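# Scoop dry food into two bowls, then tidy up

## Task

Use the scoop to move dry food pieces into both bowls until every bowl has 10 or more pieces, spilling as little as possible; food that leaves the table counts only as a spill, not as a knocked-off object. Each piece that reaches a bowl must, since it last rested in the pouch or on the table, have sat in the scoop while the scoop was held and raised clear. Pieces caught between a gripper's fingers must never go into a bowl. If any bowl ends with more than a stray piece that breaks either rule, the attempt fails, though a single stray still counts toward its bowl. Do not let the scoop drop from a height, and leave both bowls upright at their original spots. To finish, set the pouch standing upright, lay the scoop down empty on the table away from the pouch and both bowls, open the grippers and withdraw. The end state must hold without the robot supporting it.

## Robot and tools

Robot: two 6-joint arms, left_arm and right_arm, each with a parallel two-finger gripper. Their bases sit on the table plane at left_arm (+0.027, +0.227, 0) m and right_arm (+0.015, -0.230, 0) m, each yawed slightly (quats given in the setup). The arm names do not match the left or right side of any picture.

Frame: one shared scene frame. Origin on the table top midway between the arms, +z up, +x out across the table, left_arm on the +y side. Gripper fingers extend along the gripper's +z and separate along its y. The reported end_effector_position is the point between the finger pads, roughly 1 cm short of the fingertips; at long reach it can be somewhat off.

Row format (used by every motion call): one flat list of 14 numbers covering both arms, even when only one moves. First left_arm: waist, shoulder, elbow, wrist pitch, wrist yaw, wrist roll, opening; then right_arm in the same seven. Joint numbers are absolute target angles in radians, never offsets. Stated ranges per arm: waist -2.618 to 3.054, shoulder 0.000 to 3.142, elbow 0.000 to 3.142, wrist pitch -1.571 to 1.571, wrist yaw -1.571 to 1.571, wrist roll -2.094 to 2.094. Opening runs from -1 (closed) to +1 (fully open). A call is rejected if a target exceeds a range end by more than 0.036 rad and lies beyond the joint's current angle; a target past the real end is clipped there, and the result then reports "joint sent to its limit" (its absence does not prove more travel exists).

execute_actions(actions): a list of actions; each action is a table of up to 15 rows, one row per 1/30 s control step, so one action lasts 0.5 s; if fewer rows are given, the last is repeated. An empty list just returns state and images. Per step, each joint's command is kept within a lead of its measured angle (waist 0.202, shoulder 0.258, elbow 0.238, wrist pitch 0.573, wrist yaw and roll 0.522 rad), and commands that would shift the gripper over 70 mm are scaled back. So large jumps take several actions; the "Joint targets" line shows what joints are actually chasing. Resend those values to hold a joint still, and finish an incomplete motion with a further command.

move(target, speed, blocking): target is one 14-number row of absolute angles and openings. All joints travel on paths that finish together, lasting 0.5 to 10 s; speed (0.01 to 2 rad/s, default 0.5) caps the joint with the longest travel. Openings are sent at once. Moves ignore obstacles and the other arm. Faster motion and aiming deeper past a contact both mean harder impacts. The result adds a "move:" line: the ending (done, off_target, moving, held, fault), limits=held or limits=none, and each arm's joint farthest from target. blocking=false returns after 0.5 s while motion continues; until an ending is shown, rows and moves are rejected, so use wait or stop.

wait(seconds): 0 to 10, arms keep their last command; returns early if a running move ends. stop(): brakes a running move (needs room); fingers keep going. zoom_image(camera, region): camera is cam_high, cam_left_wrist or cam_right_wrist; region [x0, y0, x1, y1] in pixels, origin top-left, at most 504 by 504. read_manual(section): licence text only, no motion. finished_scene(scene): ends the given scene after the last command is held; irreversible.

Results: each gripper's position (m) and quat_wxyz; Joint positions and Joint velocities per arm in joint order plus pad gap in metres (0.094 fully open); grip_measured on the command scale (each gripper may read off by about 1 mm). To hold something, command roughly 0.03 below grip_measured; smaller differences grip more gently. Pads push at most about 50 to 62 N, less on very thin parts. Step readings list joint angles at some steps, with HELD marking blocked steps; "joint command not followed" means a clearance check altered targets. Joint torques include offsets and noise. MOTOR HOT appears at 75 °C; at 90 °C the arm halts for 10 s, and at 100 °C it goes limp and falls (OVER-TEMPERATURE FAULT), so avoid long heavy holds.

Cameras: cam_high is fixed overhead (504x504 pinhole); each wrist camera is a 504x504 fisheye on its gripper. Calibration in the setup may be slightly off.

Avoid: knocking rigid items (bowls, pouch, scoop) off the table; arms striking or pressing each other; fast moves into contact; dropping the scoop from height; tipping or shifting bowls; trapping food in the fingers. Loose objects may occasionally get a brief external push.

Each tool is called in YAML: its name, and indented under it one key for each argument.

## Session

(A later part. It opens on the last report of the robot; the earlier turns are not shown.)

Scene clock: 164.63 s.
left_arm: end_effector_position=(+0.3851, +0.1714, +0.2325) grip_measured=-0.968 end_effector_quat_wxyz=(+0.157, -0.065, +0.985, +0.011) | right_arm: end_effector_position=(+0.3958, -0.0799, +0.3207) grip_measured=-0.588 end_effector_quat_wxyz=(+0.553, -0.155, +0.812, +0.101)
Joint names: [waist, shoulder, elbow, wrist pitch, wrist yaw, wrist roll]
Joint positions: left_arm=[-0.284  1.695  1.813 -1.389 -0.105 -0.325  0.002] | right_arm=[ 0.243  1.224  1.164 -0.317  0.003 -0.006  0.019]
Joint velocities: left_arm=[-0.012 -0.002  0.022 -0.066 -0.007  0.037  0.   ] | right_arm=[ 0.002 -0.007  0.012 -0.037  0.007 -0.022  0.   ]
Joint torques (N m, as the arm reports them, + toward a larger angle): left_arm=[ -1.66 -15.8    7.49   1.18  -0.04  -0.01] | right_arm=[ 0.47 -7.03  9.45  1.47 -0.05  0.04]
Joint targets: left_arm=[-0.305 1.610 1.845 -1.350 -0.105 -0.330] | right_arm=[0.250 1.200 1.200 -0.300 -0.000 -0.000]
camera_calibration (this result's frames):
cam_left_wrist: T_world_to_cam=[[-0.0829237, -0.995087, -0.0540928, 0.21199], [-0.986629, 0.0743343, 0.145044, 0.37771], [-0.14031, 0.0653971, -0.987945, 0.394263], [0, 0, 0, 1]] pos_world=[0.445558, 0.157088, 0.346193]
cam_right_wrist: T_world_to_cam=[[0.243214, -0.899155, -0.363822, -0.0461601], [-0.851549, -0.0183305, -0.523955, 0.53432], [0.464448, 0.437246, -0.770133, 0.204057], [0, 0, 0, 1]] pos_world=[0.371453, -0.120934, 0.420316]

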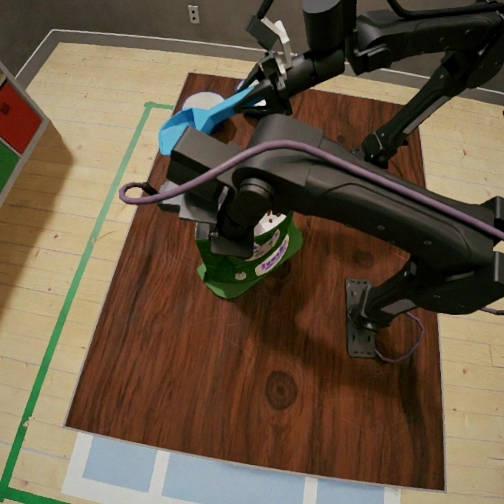

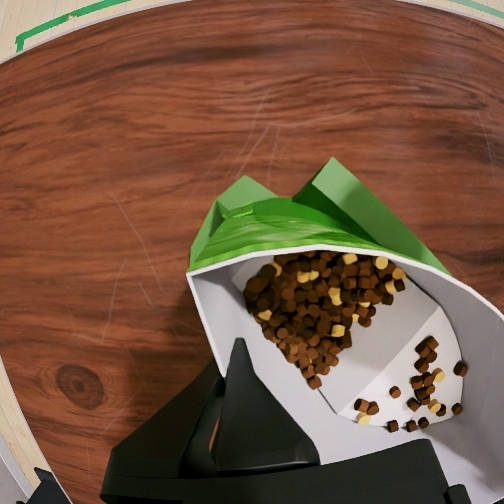

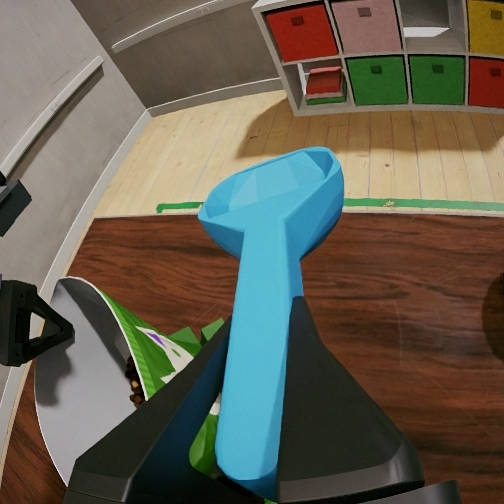

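move:
  target: [-0.284,1.715,1.83,-1.38,-0.105,-0.325,-1.0,0.25,1.2,1.2,-0.3,0,0,-0.62]
  speed: 0.2

move:
  target: [-0.284,1.715,1.83,-1.38,-0.105,-0.325,-0.3,0.25,1.2,1.2,-0.3,0,0,-0.62]
  speed: 0.2

Scene clock: 165.93 s.
left_arm: end_effector_position=(+0.3863, +0.1733, +0.2213) grip_measured=-0.968 end_effector_quat_wxyz=(+0.143, -0.065, +0.987, +0.021) | right_arm: end_effector_position=(+0.3949, -0.0803, +0.3183) grip_measured=-0.588 end_effector_quat_wxyz=(+0.549, -0.156, +0.815, +0.101)
Joint names: [waist, shoulder, elbow, wrist pitch, wrist yaw, wrist roll]
Joint positions: left_arm=[-0.284  1.718  1.802 -1.389 -0.117 -0.325  0.002] | right_arm=[ 0.243  1.224  1.164 -0.327  0.003 -0.006  0.019]
Joint velocities: left_arm=[ 0.002  0.002 -0.002 -0.022 -0.037 -0.007 -0.   ] | right_arm=[-0.002 -0.002  0.002  0.051 -0.007 -0.007 -0.001]
Joint torques (N m, as the arm reports them, + toward a larger angle): left_arm=[ 0.   -8.92  7.33  0.78  0.08  0.02] | right_arm=[ 0.55 -6.97  9.43  1.56 -0.01  0.07]
Joint targets: left_arm=[-0.284 1.715 1.830 -1.380 -0.105 -0.325] | right_arm=[0.250 1.200 1.200 -0.300 0.000 -0.000]
move: off_target (left_arm, right_arm); limits=none; left_arm: farthest joint: the elbow, 0.028 radians from its target (0.017 radians at the start); right_arm: farthest joint: the elbow, 0.036 radians from its target (0.036 radians at the start)
camera_calibration (this result's frames):
cam_left_wrist: T_world_to_cam=[[-0.0814743, -0.994213, -0.0700222, 0.216241], [-0.981853, 0.0679929, 0.177035, 0.372564], [-0.171249, 0.0831753, -0.981711, 0.390719], [0, 0, 0, 1]] pos_world=[0.450331, 0.15716, 0.332758]
cam_right_wrist: T_world_to_cam=[[0.23973, -0.900522, -0.362754, -0.0461958], [-0.856533, -0.0202854, -0.515693, 0.531493], [0.457034, 0.434338, -0.77619, 0.207416], [0, 0, 0, 1]] pos_world=[0.37152, -0.120907, 0.418323]

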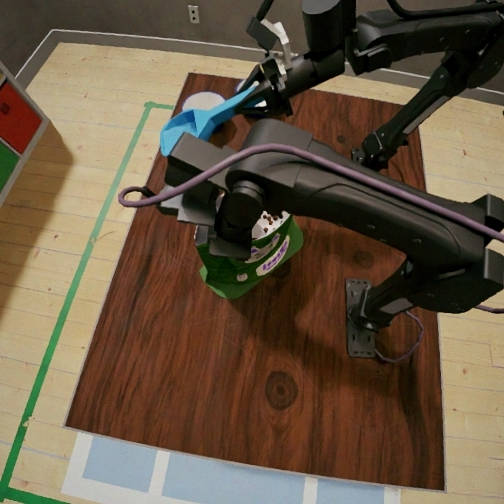

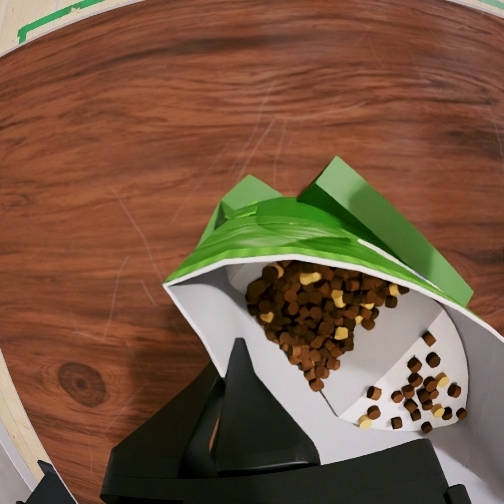

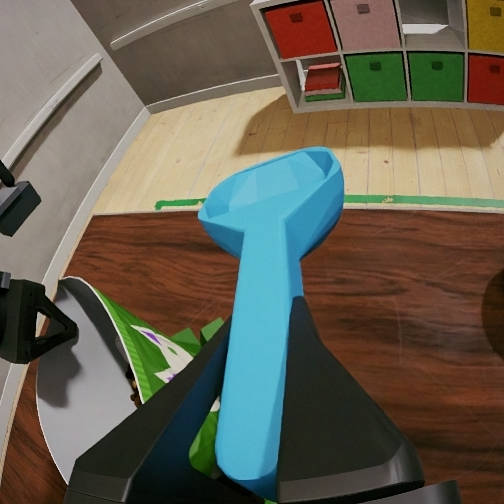

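Scene clock: 166.63 s.
left_arm: end_effector_position=(+0.3862, +0.1729, +0.2212) grip_measured=-0.301 end_effector_quat_wxyz=(+0.142, -0.065, +0.988, +0.020) | right_arm: end_effector_position=(+0.3942, -0.0806, +0.3164) grip_measured=-0.588 end_effector_quat_wxyz=(+0.545, -0.156, +0.817, +0.100)
Joint names: [waist, shoulder, elbow, wrist pitch, wrist yaw, wrist roll]
Joint positions: left_arm=[-0.284  1.718  1.802 -1.389 -0.115 -0.325  0.033] | right_arm=[ 0.243  1.224  1.164 -0.335  0.003 -0.006  0.019]
Joint velocities: left_arm=[ 0.012 -0.007 -0.017 -0.037 -0.022 -0.022 -0.   ] | right_arm=[ 0.007 -0.012 -0.012 -0.051  0.037  0.051 -0.001]
Joint torques (N m, as the arm reports them, + toward a larger angle): left_arm=[-0.16 -8.8   7.19  0.78  0.01  0.05] | right_arm=[ 0.54 -7.09  9.51  1.62 -0.02  0.03]
Joint targets: left_arm=[-0.284 1.715 1.830 -1.380 -0.105 -0.325] | right_arm=[0.250 1.200 1.200 -0.300 -0.000 -0.000]
move: off_target (left_arm, right_arm); limits=none; left_arm: farthest joint: the elbow, 0.028 radians from its target (0.028 radians at the start); right_arm: farthest joint: the elbow, 0.036 radians from its target (0.036 radians at the start)
camera_calibration (this result's frames):
cam_left_wrist: T_world_to_cam=[[-0.0821275, -0.994307, -0.0678843, 0.215641], [-0.981665, 0.0689506, 0.177708, 0.372057], [-0.172016, 0.0812343, -0.981739, 0.391292], [0, 0, 0, 1]] pos_world=[0.450253, 0.156973, 0.332668]
cam_right_wrist: T_world_to_cam=[[0.2369, -0.901632, -0.361855, -0.0462376], [-0.860536, -0.0218553, -0.508921, 0.529166], [0.450951, 0.431952, -0.781064, 0.210133], [0, 0, 0, 1]] pos_world=[0.37156, -0.120891, 0.416699]

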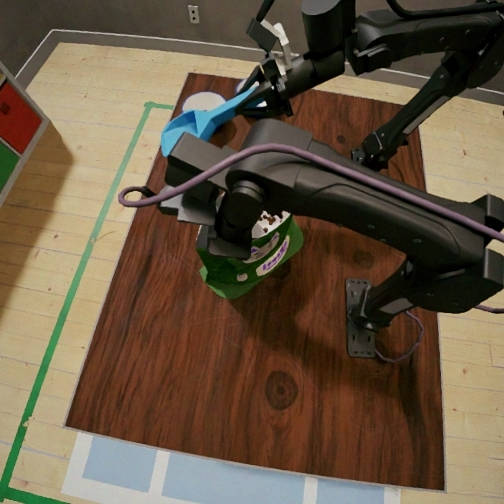

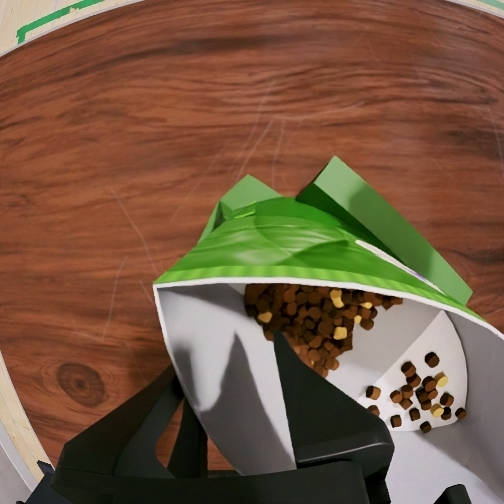

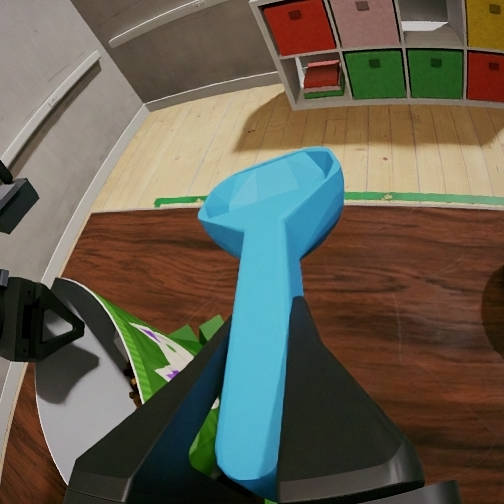

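move:
  target: [-0.284,1.48,1.83,-1.45,-0.105,-0.325,-0.3,0.25,1.2,1.2,-0.3,0,0,-0.62]
  speed: 0.4

Scene clock: 168.13 s.
left_arm: end_effector_position=(+0.3475, +0.1810, +0.2900) grip_measured=-0.301 end_effector_quat_wxyz=(+0.227, -0.069, +0.971, -0.004) | right_arm: end_effector_position=(+0.3934, -0.0809, +0.3144) grip_measured=-0.588 end_effector_quat_wxyz=(+0.542, -0.157, +0.820, +0.099)
Joint names: [waist, shoulder, elbow, wrist pitch, wrist yaw, wrist roll]
Joint positions: left_arm=[-0.284  1.501  1.808 -1.434 -0.114 -0.325  0.033] | right_arm=[ 0.243  1.224  1.164 -0.344  0.003 -0.006  0.019]
Joint velocities: left_arm=[-0.002 -0.002 -0.012  0.022  0.022 -0.066 -0.001] | right_arm=[-0.007 -0.007 -0.012 -0.037  0.022 -0.022  0.   ]
Joint torques (N m, as the arm reports them, + toward a larger angle): left_arm=[-0.21 -7.91  6.53  0.88 -0.03  0.01] | right_arm=[ 0.43 -7.08  9.54  1.68 -0.03  0.07]
Joint targets: left_arm=[-0.284 1.480 1.830 -1.450 -0.105 -0.325] | right_arm=[0.250 1.200 1.200 -0.300 0.000 -0.000]
move: off_target (left_arm, right_arm); limits=none; left_arm: farthest joint: the elbow, 0.022 radians from its target (0.028 radians at the start); right_arm: farthest joint: the wrist pitch, 0.044 radians from its target (0.035 radians at the start)
camera_calibration (this result's frames):
cam_left_wrist: T_world_to_cam=[[-0.0725903, -0.996405, -0.0436777, 0.215189], [-0.99736, 0.0726098, 0.00114327, 0.377314], [0.00203227, 0.0436453, -0.999045, 0.402808], [0, 0, 0, 1]] pos_world=[0.39112, 0.169438, 0.411391]
cam_right_wrist: T_world_to_cam=[[0.233948, -0.902789, -0.360887, -0.0462934], [-0.864664, -0.0234742, -0.501802, 0.52671], [0.44455, 0.429442, -0.786101, 0.212953], [0, 0, 0, 1]] pos_world=[0.371589, -0.12088, 0.415]

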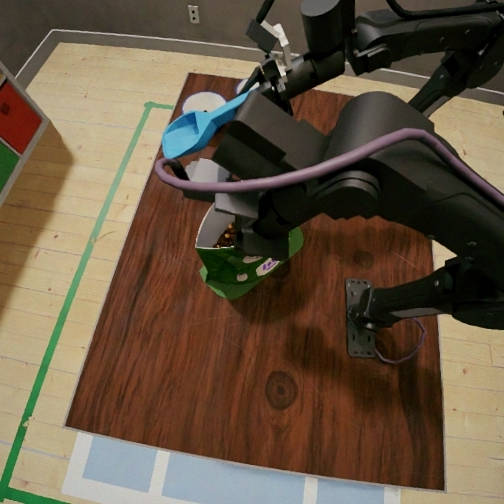

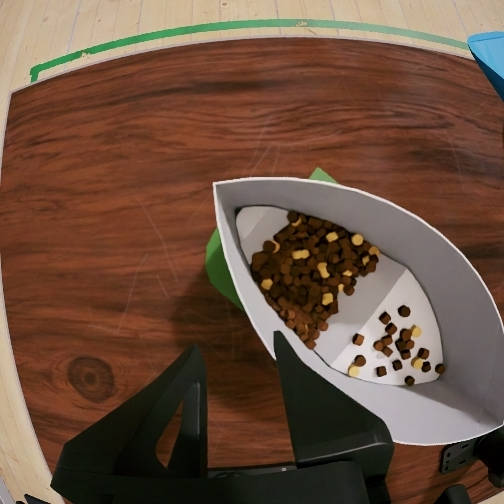

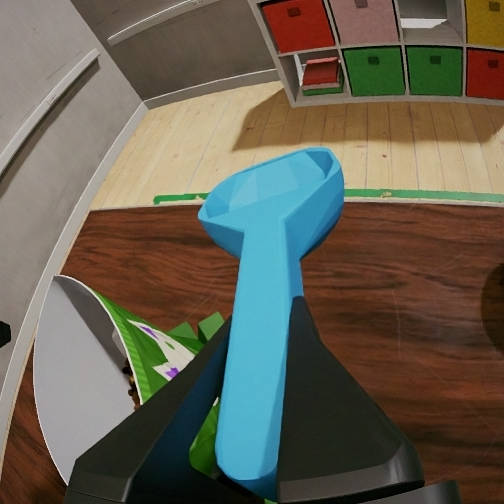

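move:
  target: [0.9,0.6,0.7,-0.3,0,0,0.5,0.25,1.2,1.2,-0.3,0,0,-0.62]
  speed: 0.9

move:
  target: [0.9,0.6,0.7,-0.3,0,0,0.5,0.65,0.9,1.0,-0.45,0,0,-0.62]
  speed: 0.7

Scene clock: 171.07 s.
left_arm: end_effector_position=(+0.1884, +0.4648, +0.2915) grip_measured=+0.499 end_effector_quat_wxyz=(+0.543, -0.370, +0.696, +0.288) | right_arm: end_effector_position=(+0.3931, -0.0810, +0.3136) grip_measured=-0.588 end_effector_quat_wxyz=(+0.540, -0.157, +0.821, +0.099)
Joint names: [waist, shoulder, elbow, wrist pitch, wrist yaw, wrist roll]
Joint positions: left_arm=[ 0.888  0.628  0.704 -0.322 -0.013 -0.005  0.07 ] | right_arm=[ 0.243  1.224  1.164 -0.347  0.003 -0.006  0.019]
Joint velocities: left_arm=[ 0.002  0.002 -0.002 -0.022 -0.007 -0.007 -0.   ] | right_arm=[ 0.017 -0.002 -0.032 -0.007  0.007 -0.022  0.   ]
Joint torques (N m, as the arm reports them, + toward a larger angle): left_arm=[ 1.01 -1.8   5.85  2.17  0.14  0.01] | right_arm=[ 0.42 -6.99  9.45  1.71 -0.03  0.05]
Joint targets: left_arm=[0.900 0.600 0.700 -0.300 -0.000 -0.000] | right_arm=[0.250 1.200 1.200 -0.300 0.000 -0.000]
move: off_target (left_arm, right_arm); limits=none; left_arm: farthest joint: the shoulder, 0.028 radians from its target (0.901 radians at the start); right_arm: farthest joint: the wrist pitch, 0.047 radians from its target (0.044 radians at the start)
camera_calibration (this result's frames):
cam_left_wrist: T_world_to_cam=[[0.770127, -0.603299, -0.207207, 0.192663], [-0.525795, -0.416451, -0.741693, 0.552965], [0.361171, 0.680146, -0.637931, -0.0764786], [0, 0, 0, 1]] pos_world=[0.169992, 0.398533, 0.401264]
cam_right_wrist: T_world_to_cam=[[0.232795, -0.903242, -0.360501, -0.0463186], [-0.866263, -0.0241015, -0.499006, 0.525743], [0.442034, 0.428455, -0.788056, 0.214052], [0, 0, 0, 1]] pos_world=[0.371597, -0.120877, 0.414336]

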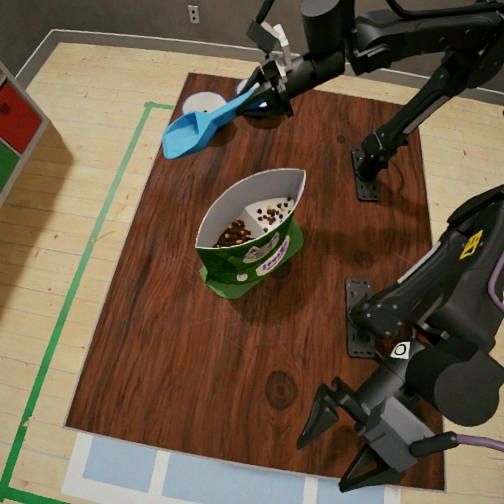

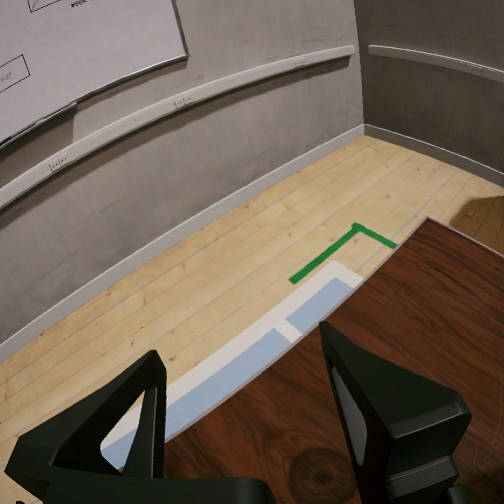

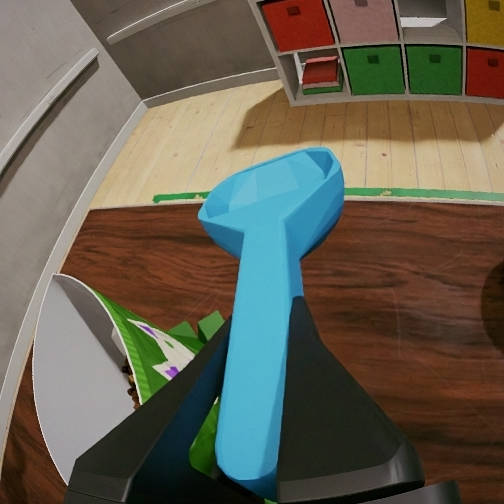

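Scene clock: 172.30 s.
left_arm: end_effector_position=(+0.1884, +0.4648, +0.2917) grip_measured=+0.499 end_effector_quat_wxyz=(+0.544, -0.370, +0.696, +0.288) | right_arm: end_effector_position=(+0.2498, +0.0015, +0.3165) grip_measured=-0.588 end_effector_quat_wxyz=(+0.519, -0.315, +0.766, +0.210)
Joint names: [waist, shoulder, elbow, wrist pitch, wrist yaw, wrist roll]
Joint positions: left_arm=[ 0.888  0.628  0.704 -0.321 -0.013 -0.004  0.07 ] | right_arm=[ 0.642  0.921  1.005 -0.467 -0.002 -0.006  0.019]
Joint velocities: left_arm=[ 0.002  0.002 -0.017  0.007  0.022  0.051  0.001] | right_arm=[-0.007  0.007  0.002  0.022  0.037  0.007 -0.   ]
Joint torques (N m, as the arm reports them, + toward a larger angle): left_arm=[ 0.86 -1.94  5.83  2.07  0.13  0.07] | right_arm=[ 0.48 -3.59  6.24  1.48  0.02  0.05]
Joint targets: left_arm=[0.900 0.600 0.700 -0.300 0.000 0.000] | right_arm=[0.650 0.900 1.000 -0.450 0.000 -0.000]
move: off_target (left_arm, right_arm); limits=none; left_arm: farthest joint: the shoulder, 0.028 radians from its target (0.028 radians at the start); right_arm: farthest joint: the shoulder, 0.021 radians from its target (0.324 radians at the start)
camera_calibration (this result's frames):
cam_left_wrist: T_world_to_cam=[[0.76989, -0.603493, -0.20752, 0.192864], [-0.525835, -0.415628, -0.742126, 0.552896], [0.361617, 0.680477, -0.637326, -0.0768054], [0, 0, 0, 1]] pos_world=[0.170022, 0.398456, 0.401392]
cam_right_wrist: T_world_to_cam=[[0.575365, -0.731897, -0.365078, -0.0217958], [-0.778513, -0.353235, -0.518789, 0.389847], [0.250742, 0.582711, -0.77303, 0.287133], [0, 0, 0, 1]] pos_world=[0.244045, -0.0455604, 0.416254]

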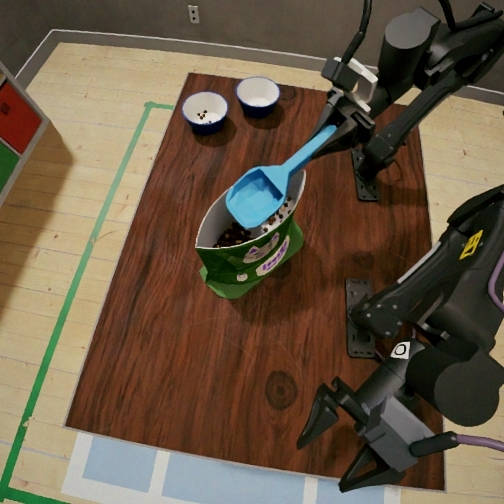

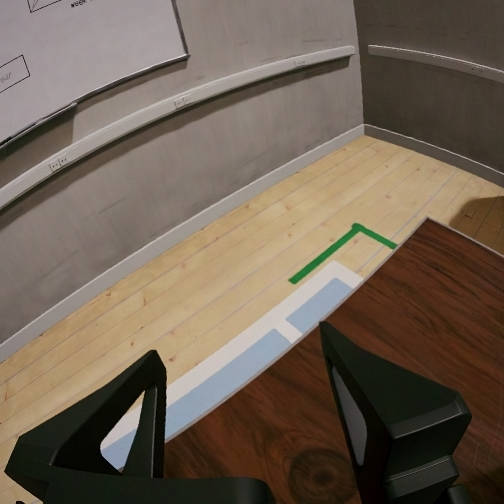

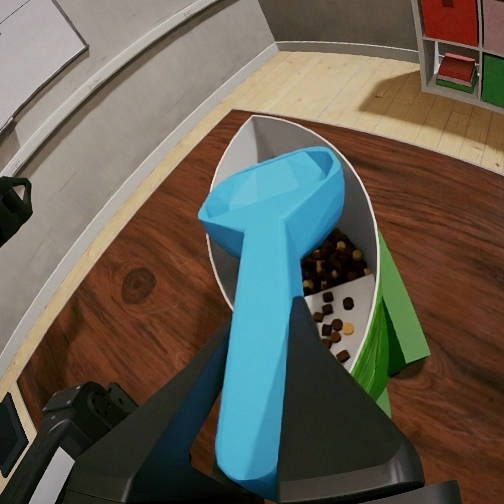

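move:
  target: [0.9,0.6,0.7,-0.3,0,0,0.5,0.658,1.472,1.89,-1.245,0,0,-0.62]
  speed: 0.7

move:
  target: [0.9,0.6,0.7,-0.3,0,0,0.5,0.658,1.745,2.075,-1.418,0,0,-0.62]
  speed: 0.4

Scene clock: 181.37 s.
left_arm: end_effector_position=(+0.1884, +0.4648, +0.2917) grip_measured=+0.499 end_effector_quat_wxyz=(+0.544, -0.370, +0.696, +0.288) | right_arm: end_effector_position=(+0.2691, +0.0232, +0.3374) grip_measured=-0.588 end_effector_quat_wxyz=(+0.317, -0.360, +0.868, +0.130)
Joint names: [waist, shoulder, elbow, wrist pitch, wrist yaw, wrist roll]
Joint positions: left_arm=[ 0.888  0.628  0.704 -0.321 -0.013 -0.004  0.07 ] | right_arm=[ 0.648  1.471  1.851 -1.252 -0.002 -0.006  0.019]
Joint velocities: left_arm=[-0.022  0.002  0.002  0.022 -0.037 -0.051  0.   ] | right_arm=[-0.007 -0.012 -0.007  0.007 -0.007  0.022  0.001]
Joint torques (N m, as the arm reports them, + toward a larger angle): left_arm=[ 1.07 -2.04  5.77  2.13  0.16  0.08] | right_arm=[ 0.58 -5.71  8.42  1.07 -0.01  0.06]
Joint targets: left_arm=[0.900 0.600 0.700 -0.300 -0.000 -0.000] | right_arm=[0.658 1.472 1.890 -1.245 0.000 -0.000]
move: off_target (left_arm, right_arm); limits=none; left_arm: farthest joint: the shoulder, 0.028 radians from its target (0.028 radians at the start); right_arm: farthest joint: the elbow, 0.039 radians from its target (0.885 radians at the start)
camera_calibration (this result's frames):
cam_left_wrist: T_world_to_cam=[[0.76989, -0.603493, -0.20752, 0.192864], [-0.525835, -0.415628, -0.742126, 0.552896], [0.361617, 0.680477, -0.637326, -0.0768054], [0, 0, 0, 1]] pos_world=[0.170022, 0.398456, 0.401392]
cam_right_wrist: T_world_to_cam=[[0.465547, -0.841115, -0.275304, -0.00757548], [-0.882935, -0.462762, -0.0792285, 0.305736], [-0.0607601, 0.27996, -0.958087, 0.43912], [0, 0, 0, 1]] pos_world=[0.300152, 0.0121745, 0.442853]

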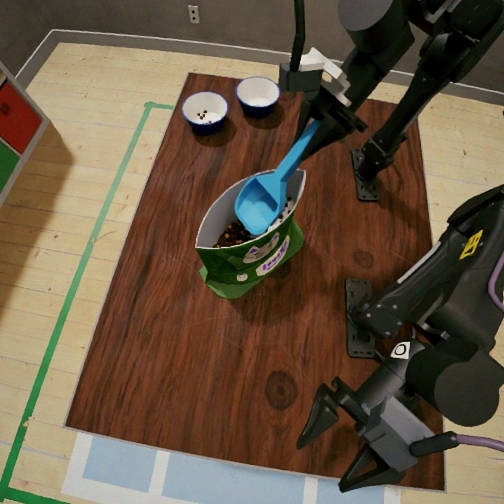

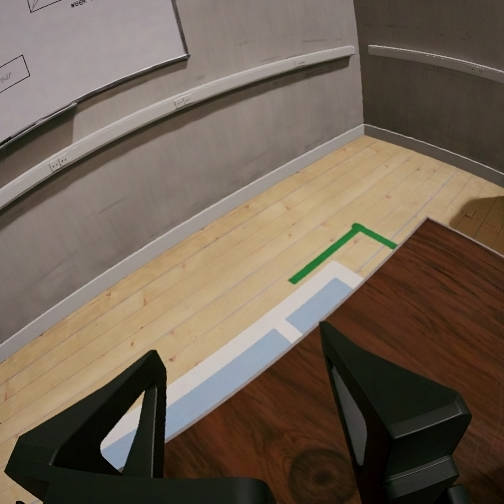

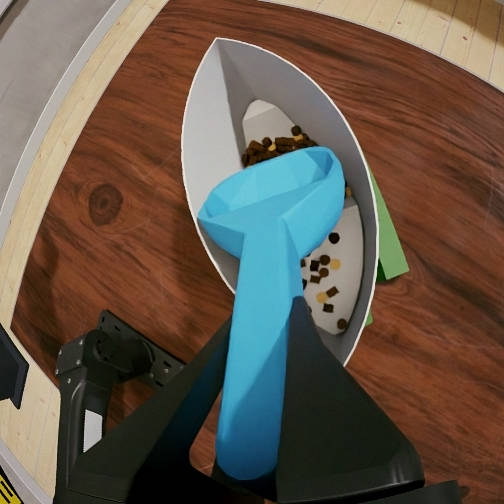

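Scene clock: 182.70 s.
left_arm: end_effector_position=(+0.1884, +0.4648, +0.2917) grip_measured=+0.499 end_effector_quat_wxyz=(+0.544, -0.370, +0.696, +0.288) | right_arm: end_effector_position=(+0.2920, +0.0458, +0.2789) grip_measured=-0.588 end_effector_quat_wxyz=(+0.200, -0.374, +0.902, +0.082)
Joint names: [waist, shoulder, elbow, wrist pitch, wrist yaw, wrist roll]
Joint positions: left_arm=[ 0.888  0.628  0.704 -0.321 -0.013 -0.004  0.07 ] | right_arm=[ 0.648  1.753  2.035 -1.418 -0.002 -0.006  0.019]
Joint velocities: left_arm=[ 0.007 -0.007 -0.022  0.037 -0.022 -0.022  0.   ] | right_arm=[-0.002 -0.017  0.007  0.051 -0.022 -0.007  0.001]
Joint torques (N m, as the arm reports them, + toward a larger angle): left_arm=[ 0.96 -1.74  5.74  2.13  0.11  0.08] | right_arm=[ 0.67 -9.43  8.4   0.67  0.03  0.07]
Joint targets: left_arm=[0.900 0.600 0.700 -0.300 0.000 -0.000] | right_arm=[0.658 1.745 2.075 -1.418 0.000 0.000]
move: off_target (left_arm, right_arm); limits=none; left_arm: farthest joint: the shoulder, 0.028 radians from its target (0.028 radians at the start); right_arm: farthest joint: the elbow, 0.040 radians from its target (0.224 radians at the start)
camera_calibration (this result's frames):
cam_left_wrist: T_world_to_cam=[[0.76989, -0.603493, -0.20752, 0.192864], [-0.525835, -0.415628, -0.742126, 0.552896], [0.361617, 0.680477, -0.637326, -0.0768054], [0, 0, 0, 1]] pos_world=[0.170022, 0.398456, 0.401392]
cam_right_wrist: T_world_to_cam=[[0.420983, -0.885102, -0.198415, -0.0217737], [-0.874281, -0.45422, 0.171223, 0.258966], [-0.241673, 0.101388, -0.965046, 0.441033], [0, 0, 0, 1]] pos_world=[0.342161, 0.0536398, 0.376956]

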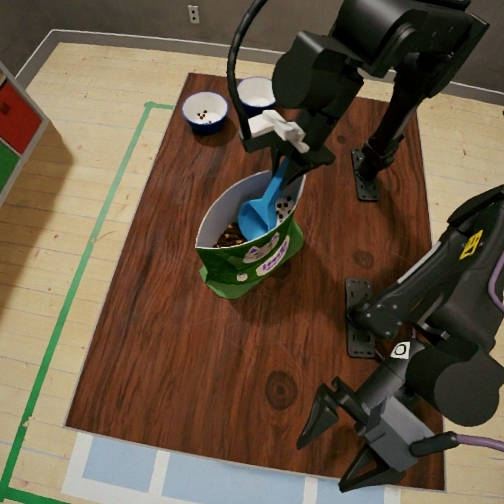

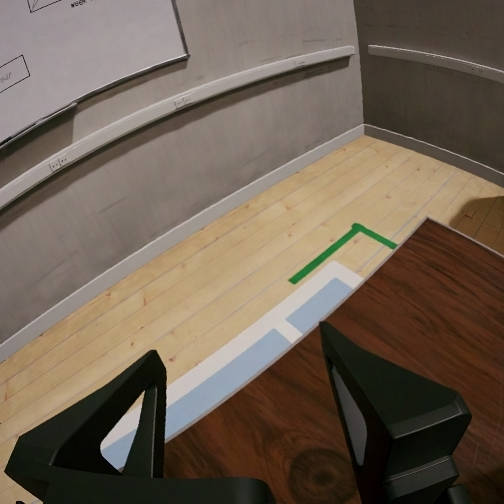

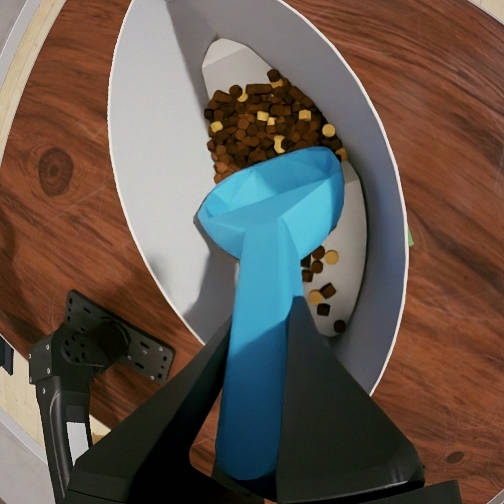

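move:
  target: [0.9,0.6,0.7,-0.3,0,0,0.5,0.658,1.882,2.012,-1.24,0,0,-0.62]
  speed: 0.2

Scene clock: 184.33 s.
left_arm: end_effector_position=(+0.1884, +0.4648, +0.2917) grip_measured=+0.499 end_effector_quat_wxyz=(+0.544, -0.370, +0.696, +0.288) | right_arm: end_effector_position=(+0.3236, +0.0770, +0.2429) grip_measured=-0.588 end_effector_quat_wxyz=(+0.199, -0.374, +0.902, +0.082)
Joint names: [waist, shoulder, elbow, wrist pitch, wrist yaw, wrist roll]
Joint positions: left_arm=[ 0.888  0.628  0.704 -0.321 -0.013 -0.004  0.07 ] | right_arm=[ 0.648  1.872  2.029 -1.293 -0.002 -0.006  0.019]
Joint velocities: left_arm=[ 0.012  0.002  0.002 -0.022 -0.066 -0.022 -0.001] | right_arm=[ 0.002 -0.007 -0.007 -0.007 -0.037 -0.037 -0.001]
Joint torques (N m, as the arm reports them, + toward a larger angle): left_arm=[ 0.87 -2.05  5.63  2.09  0.11  0.04] | right_arm=[ 0.63 -9.39  4.57  1.11  0.01  0.06]
Joint targets: left_arm=[0.900 0.600 0.700 -0.300 -0.000 0.000] | right_arm=[0.658 1.882 2.012 -1.240 0.000 0.000]
move: off_target (left_arm, right_arm); limits=none; left_arm: farthest joint: the shoulder, 0.028 radians from its target (0.028 radians at the start); right_arm: farthest joint: the wrist pitch, 0.053 radians from its target (0.178 radians at the start)
camera_calibration (this result's frames):
cam_left_wrist: T_world_to_cam=[[0.76989, -0.603493, -0.20752, 0.192864], [-0.525835, -0.415628, -0.742126, 0.552896], [0.361617, 0.680477, -0.637326, -0.0768054], [0, 0, 0, 1]] pos_world=[0.170022, 0.398456, 0.401392]
cam_right_wrist: T_world_to_cam=[[0.420547, -0.885331, -0.198317, -0.0144543], [-0.874325, -0.453845, 0.171988, 0.306827], [-0.242272, 0.101065, -0.96493, 0.410921], [0, 0, 0, 1]] pos_world=[0.3739, 0.0849254, 0.340873]

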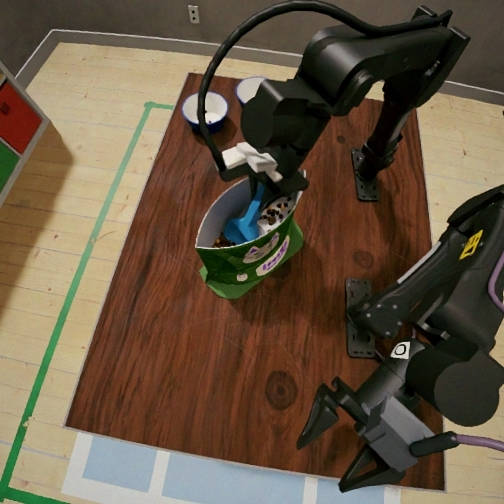

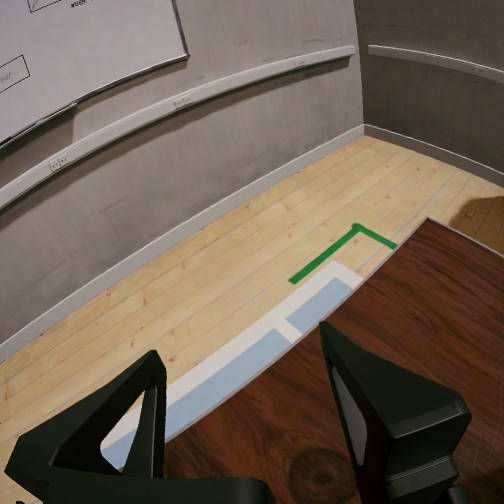

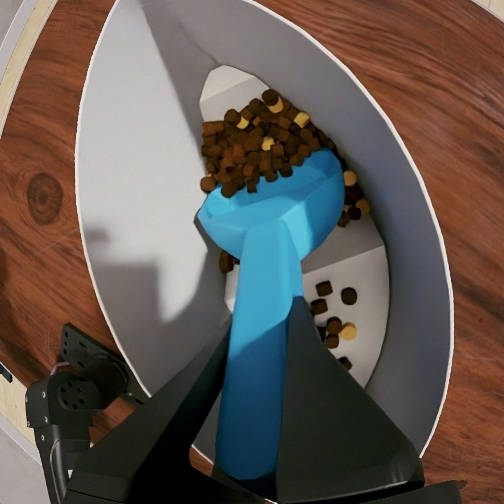

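move:
  target: [0.9,0.6,0.7,-0.3,0,0,0.5,0.658,1.905,2.0,-1.205,0,0,-0.62]
  speed: 0.15

Scene clock: 185.60 s.
left_arm: end_effector_position=(+0.1884, +0.4648, +0.2917) grip_measured=+0.499 end_effector_quat_wxyz=(+0.544, -0.370, +0.696, +0.288) | right_arm: end_effector_position=(+0.3285, +0.0825, +0.2412) grip_measured=-0.588 end_effector_quat_wxyz=(+0.206, -0.373, +0.900, +0.086)
Joint names: [waist, shoulder, elbow, wrist pitch, wrist yaw, wrist roll]
Joint positions: left_arm=[ 0.888  0.628  0.704 -0.321 -0.013 -0.004  0.07 ] | right_arm=[ 0.648  1.883  2.029 -1.266 -0.005 -0.006  0.019]
Joint velocities: left_arm=[-0.012 -0.012 -0.012  0.022  0.007 -0.007  0.001] | right_arm=[-0.002 -0.007 -0.007 -0.022 -0.066 -0.007 -0.001]
Joint torques (N m, as the arm reports them, + toward a larger angle): left_arm=[ 0.87 -1.77  5.86  2.1   0.11  0.07] | right_arm=[ 0.72 -8.35  3.73  1.18  0.03  0.03]
Joint targets: left_arm=[0.900 0.600 0.700 -0.300 0.000 -0.000] | right_arm=[0.658 1.905 2.000 -1.205 -0.000 -0.000]
move: off_target (left_arm, right_arm); limits=none; left_arm: farthest joint: the shoulder, 0.028 radians from its target (0.028 radians at the start); right_arm: farthest joint: the wrist pitch, 0.061 radians from its target (0.088 radians at the start)
camera_calibration (this result's frames):
cam_left_wrist: T_world_to_cam=[[0.76989, -0.603493, -0.20752, 0.192864], [-0.525835, -0.415628, -0.742126, 0.552896], [0.361617, 0.680477, -0.637326, -0.0768054], [0, 0, 0, 1]] pos_world=[0.170022, 0.398456, 0.401392]
cam_right_wrist: T_world_to_cam=[[0.423519, -0.882228, -0.205685, -0.0114328], [-0.875404, -0.456984, 0.157587, 0.317942], [-0.233023, 0.113317, -0.965847, 0.406141], [0, 0, 0, 1]] pos_world=[0.37781, 0.0891856, 0.339815]

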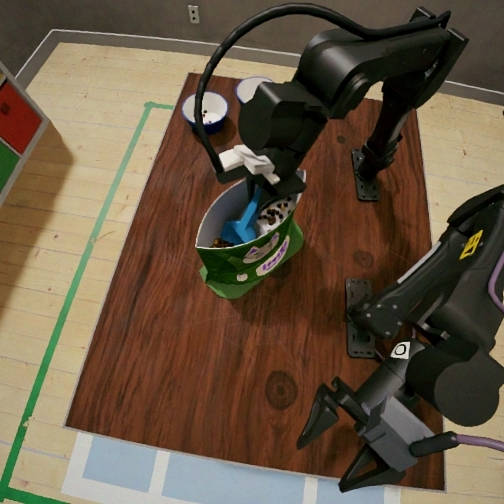

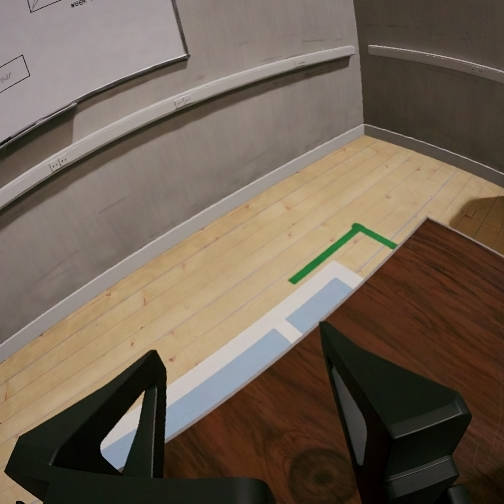

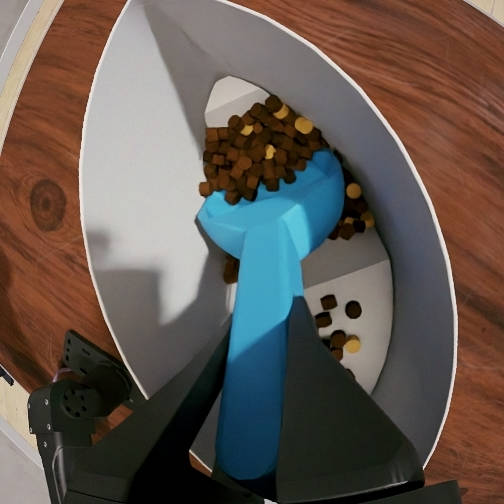

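move:
  target: [0.9,0.6,0.7,-0.3,0,0,0.5,0.658,1.676,1.725,-0.987,0,0,-0.62]
  speed: 0.3

move:
  target: [0.9,0.6,0.7,-0.3,0,0,0.5,0.658,1.502,1.455,-0.77,0,0,-0.62]
  speed: 0.3

Scene clock: 187.57 s.
left_arm: end_effector_position=(+0.1884, +0.4648, +0.2917) grip_measured=+0.499 end_effector_quat_wxyz=(+0.544, -0.370, +0.696, +0.288) | right_arm: end_effector_position=(+0.3182, +0.0725, +0.2337) grip_measured=-0.588 end_effector_quat_wxyz=(+0.249, -0.369, +0.890, +0.104)
Joint names: [waist, shoulder, elbow, wrist pitch, wrist yaw, wrist roll]
Joint positions: left_arm=[ 0.888  0.628  0.704 -0.321 -0.013 -0.004  0.07 ] | right_arm=[ 0.648  1.707  1.732 -1.049 -0.005 -0.006  0.019]
Joint velocities: left_arm=[-0.002  0.007 -0.007 -0.022  0.022 -0.007  0.   ] | right_arm=[-0.007 -0.012  0.002 -0.037 -0.037 -0.022 -0.001]
Joint torques (N m, as the arm reports them, + toward a larger angle): left_arm=[ 0.91 -1.8   5.87  2.06  0.07  0.08] | right_arm=[  0.71 -12.13   5.66   1.33   0.06   0.05]
Joint targets: left_arm=[0.900 0.600 0.700 -0.300 -0.000 -0.000] | right_arm=[0.658 1.676 1.725 -0.987 -0.000 -0.000]
move: off_target (left_arm, right_arm); limits=none; left_arm: farthest joint: the shoulder, 0.028 radians from its target (0.028 radians at the start); right_arm: farthest joint: the wrist pitch, 0.062 radians from its target (0.279 radians at the start)
camera_calibration (this result's frames):
cam_left_wrist: T_world_to_cam=[[0.76989, -0.603493, -0.20752, 0.192864], [-0.525835, -0.415628, -0.742126, 0.552896], [0.361617, 0.680477, -0.637326, -0.0768054], [0, 0, 0, 1]] pos_world=[0.170022, 0.398456, 0.401392]
cam_right_wrist: T_world_to_cam=[[0.438606, -0.867311, -0.235366, -0.0164311], [-0.882923, -0.464702, 0.0670692, 0.329638], [-0.167545, 0.178393, -0.96959, 0.372977], [0, 0, 0, 1]] pos_world=[0.360742, 0.0723962, 0.335659]

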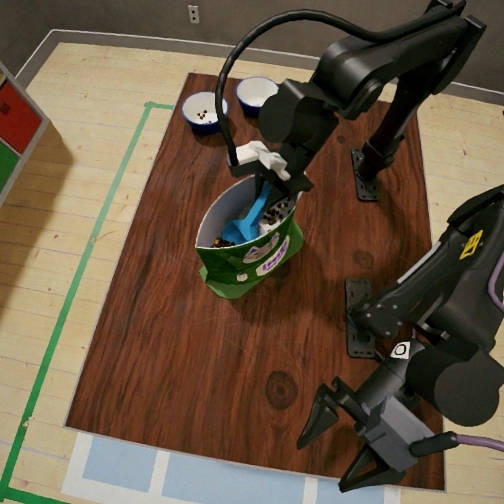

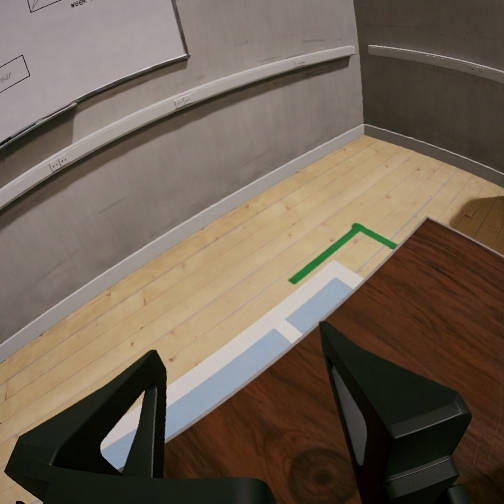

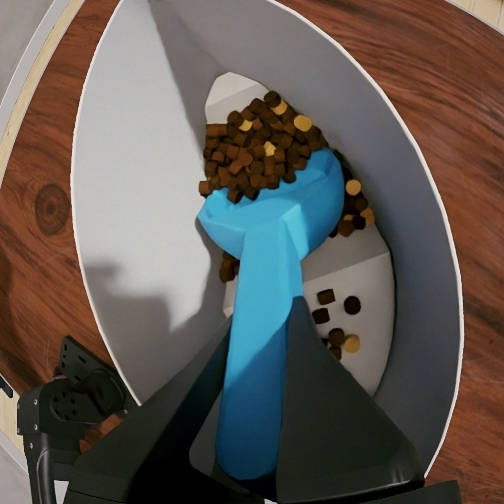

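Scene clock: 188.97 s.
left_arm: end_effector_position=(+0.1884, +0.4648, +0.2917) grip_measured=+0.499 end_effector_quat_wxyz=(+0.544, -0.370, +0.696, +0.288) | right_arm: end_effector_position=(+0.3060, +0.0603, +0.2271) grip_measured=-0.588 end_effector_quat_wxyz=(+0.299, -0.363, +0.874, +0.124)
Joint names: [waist, shoulder, elbow, wrist pitch, wrist yaw, wrist roll]
Joint positions: left_arm=[ 0.888  0.628  0.704 -0.321 -0.013 -0.004  0.07 ] | right_arm=[ 0.648  1.534  1.458 -0.837 -0.005 -0.006  0.019]
Joint velocities: left_arm=[-0.007  0.007 -0.002 -0.037  0.007  0.007 -0.   ] | right_arm=[-0.002 -0.022  0.012  0.037  0.007  0.007 -0.001]
Joint torques (N m, as the arm reports them, + toward a larger angle): left_arm=[ 0.98 -1.94  5.6   2.09  0.11  0.07] | right_arm=[  0.7  -10.56   6.08   1.49   0.05   0.07]
Joint targets: left_arm=[0.900 0.600 0.700 -0.300 0.000 0.000] | right_arm=[0.658 1.502 1.455 -0.770 -0.000 0.000]
move: off_target (left_arm, right_arm); limits=none; left_arm: farthest joint: the shoulder, 0.028 radians from its target (0.028 radians at the start); right_arm: farthest joint: the wrist pitch, 0.067 radians from its target (0.279 radians at the start)
camera_calibration (this result's frames):
cam_left_wrist: T_world_to_cam=[[0.76989, -0.603493, -0.20752, 0.192864], [-0.525835, -0.415628, -0.742126, 0.552896], [0.361617, 0.680477, -0.637326, -0.0768054], [0, 0, 0, 1]] pos_world=[0.170022, 0.398456, 0.401392]
cam_right_wrist: T_world_to_cam=[[0.458682, -0.847495, -0.26714, -0.0232462], [-0.883996, -0.465761, -0.0402146, 0.33837], [-0.0903418, 0.254597, -0.962818, 0.336868], [0, 0, 0, 1]] pos_world=[0.340214, 0.0521332, 0.33174]

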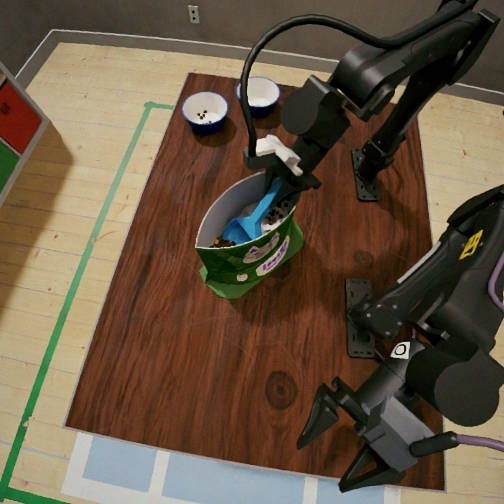

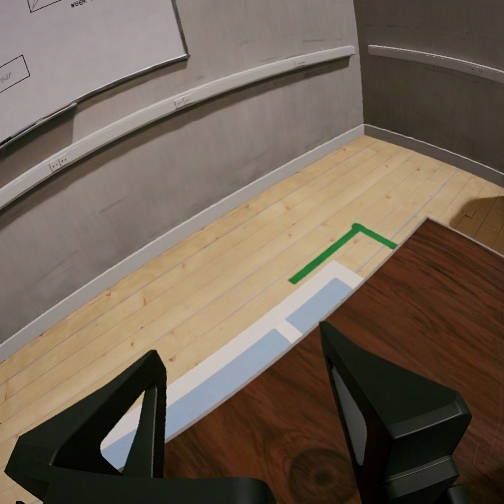

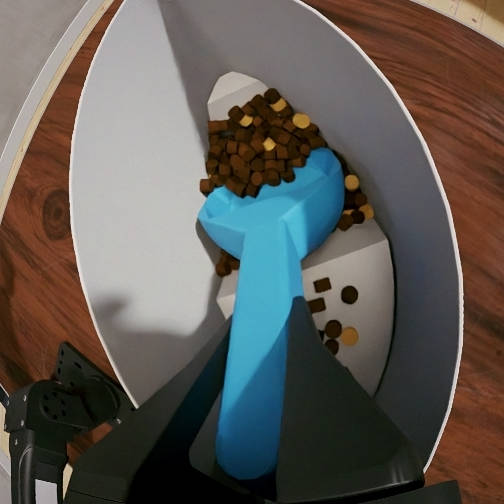

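move:
  target: [0.9,0.6,0.7,-0.3,0,0,0.5,0.658,1.492,1.432,-0.712,0,0,-0.62]
  speed: 0.15

Scene clock: 190.63 s.
left_arm: end_effector_position=(+0.1884, +0.4648, +0.2917) grip_measured=+0.499 end_effector_quat_wxyz=(+0.544, -0.370, +0.696, +0.288) | right_arm: end_effector_position=(+0.3070, +0.0614, +0.2260) grip_measured=-0.588 end_effector_quat_wxyz=(+0.307, -0.361, +0.871, +0.127)
Joint names: [waist, shoulder, elbow, wrist pitch, wrist yaw, wrist roll]
Joint positions: left_arm=[ 0.888  0.628  0.704 -0.321 -0.013 -0.004  0.07 ] | right_arm=[ 0.648  1.524  1.433 -0.803 -0.005 -0.006  0.019]
Joint velocities: left_arm=[ 0.007 -0.012 -0.022 -0.022 -0.022 -0.022 -0.   ] | right_arm=[ 0.002 -0.007  0.012 -0.051  0.081 -0.066  0.001]
Joint torques (N m, as the arm reports them, + toward a larger angle): left_arm=[ 0.87 -1.91  5.85  2.08  0.13  0.05] | right_arm=[  0.6  -10.41   6.37   1.67   0.06   0.05]
Joint targets: left_arm=[0.900 0.600 0.700 -0.300 -0.000 -0.000] | right_arm=[0.658 1.492 1.432 -0.712 -0.000 -0.000]
move: off_target (left_arm, right_arm); limits=none; left_arm: farthest joint: the shoulder, 0.028 radians from its target (0.028 radians at the start); right_arm: farthest joint: the wrist pitch, 0.091 radians from its target (0.125 radians at the start)
camera_calibration (this result's frames):
cam_left_wrist: T_world_to_cam=[[0.76989, -0.603493, -0.20752, 0.192864], [-0.525835, -0.415628, -0.742126, 0.552896], [0.361617, 0.680477, -0.637326, -0.0768054], [0, 0, 0, 1]] pos_world=[0.170022, 0.398456, 0.401392]
cam_right_wrist: T_world_to_cam=[[0.462269, -0.843954, -0.27212, -0.0233047], [-0.883342, -0.465116, -0.0580825, 0.343595], [-0.0775482, 0.267225, -0.960509, 0.330464], [0, 0, 0, 1]] pos_world=[0.339912, 0.051835, 0.331029]

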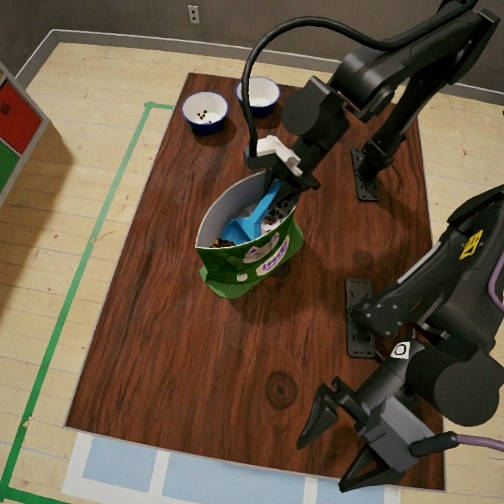

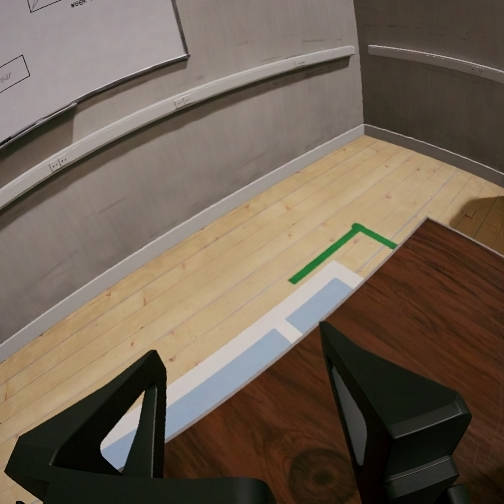

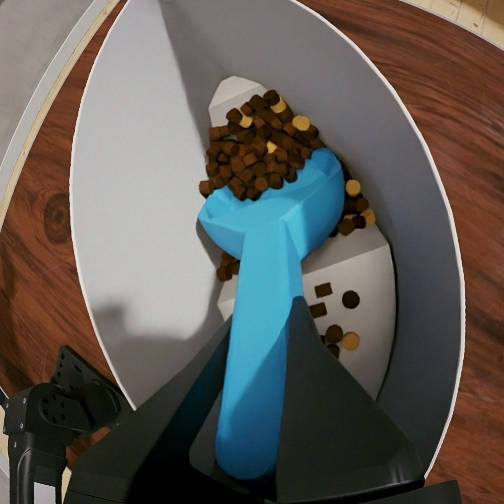

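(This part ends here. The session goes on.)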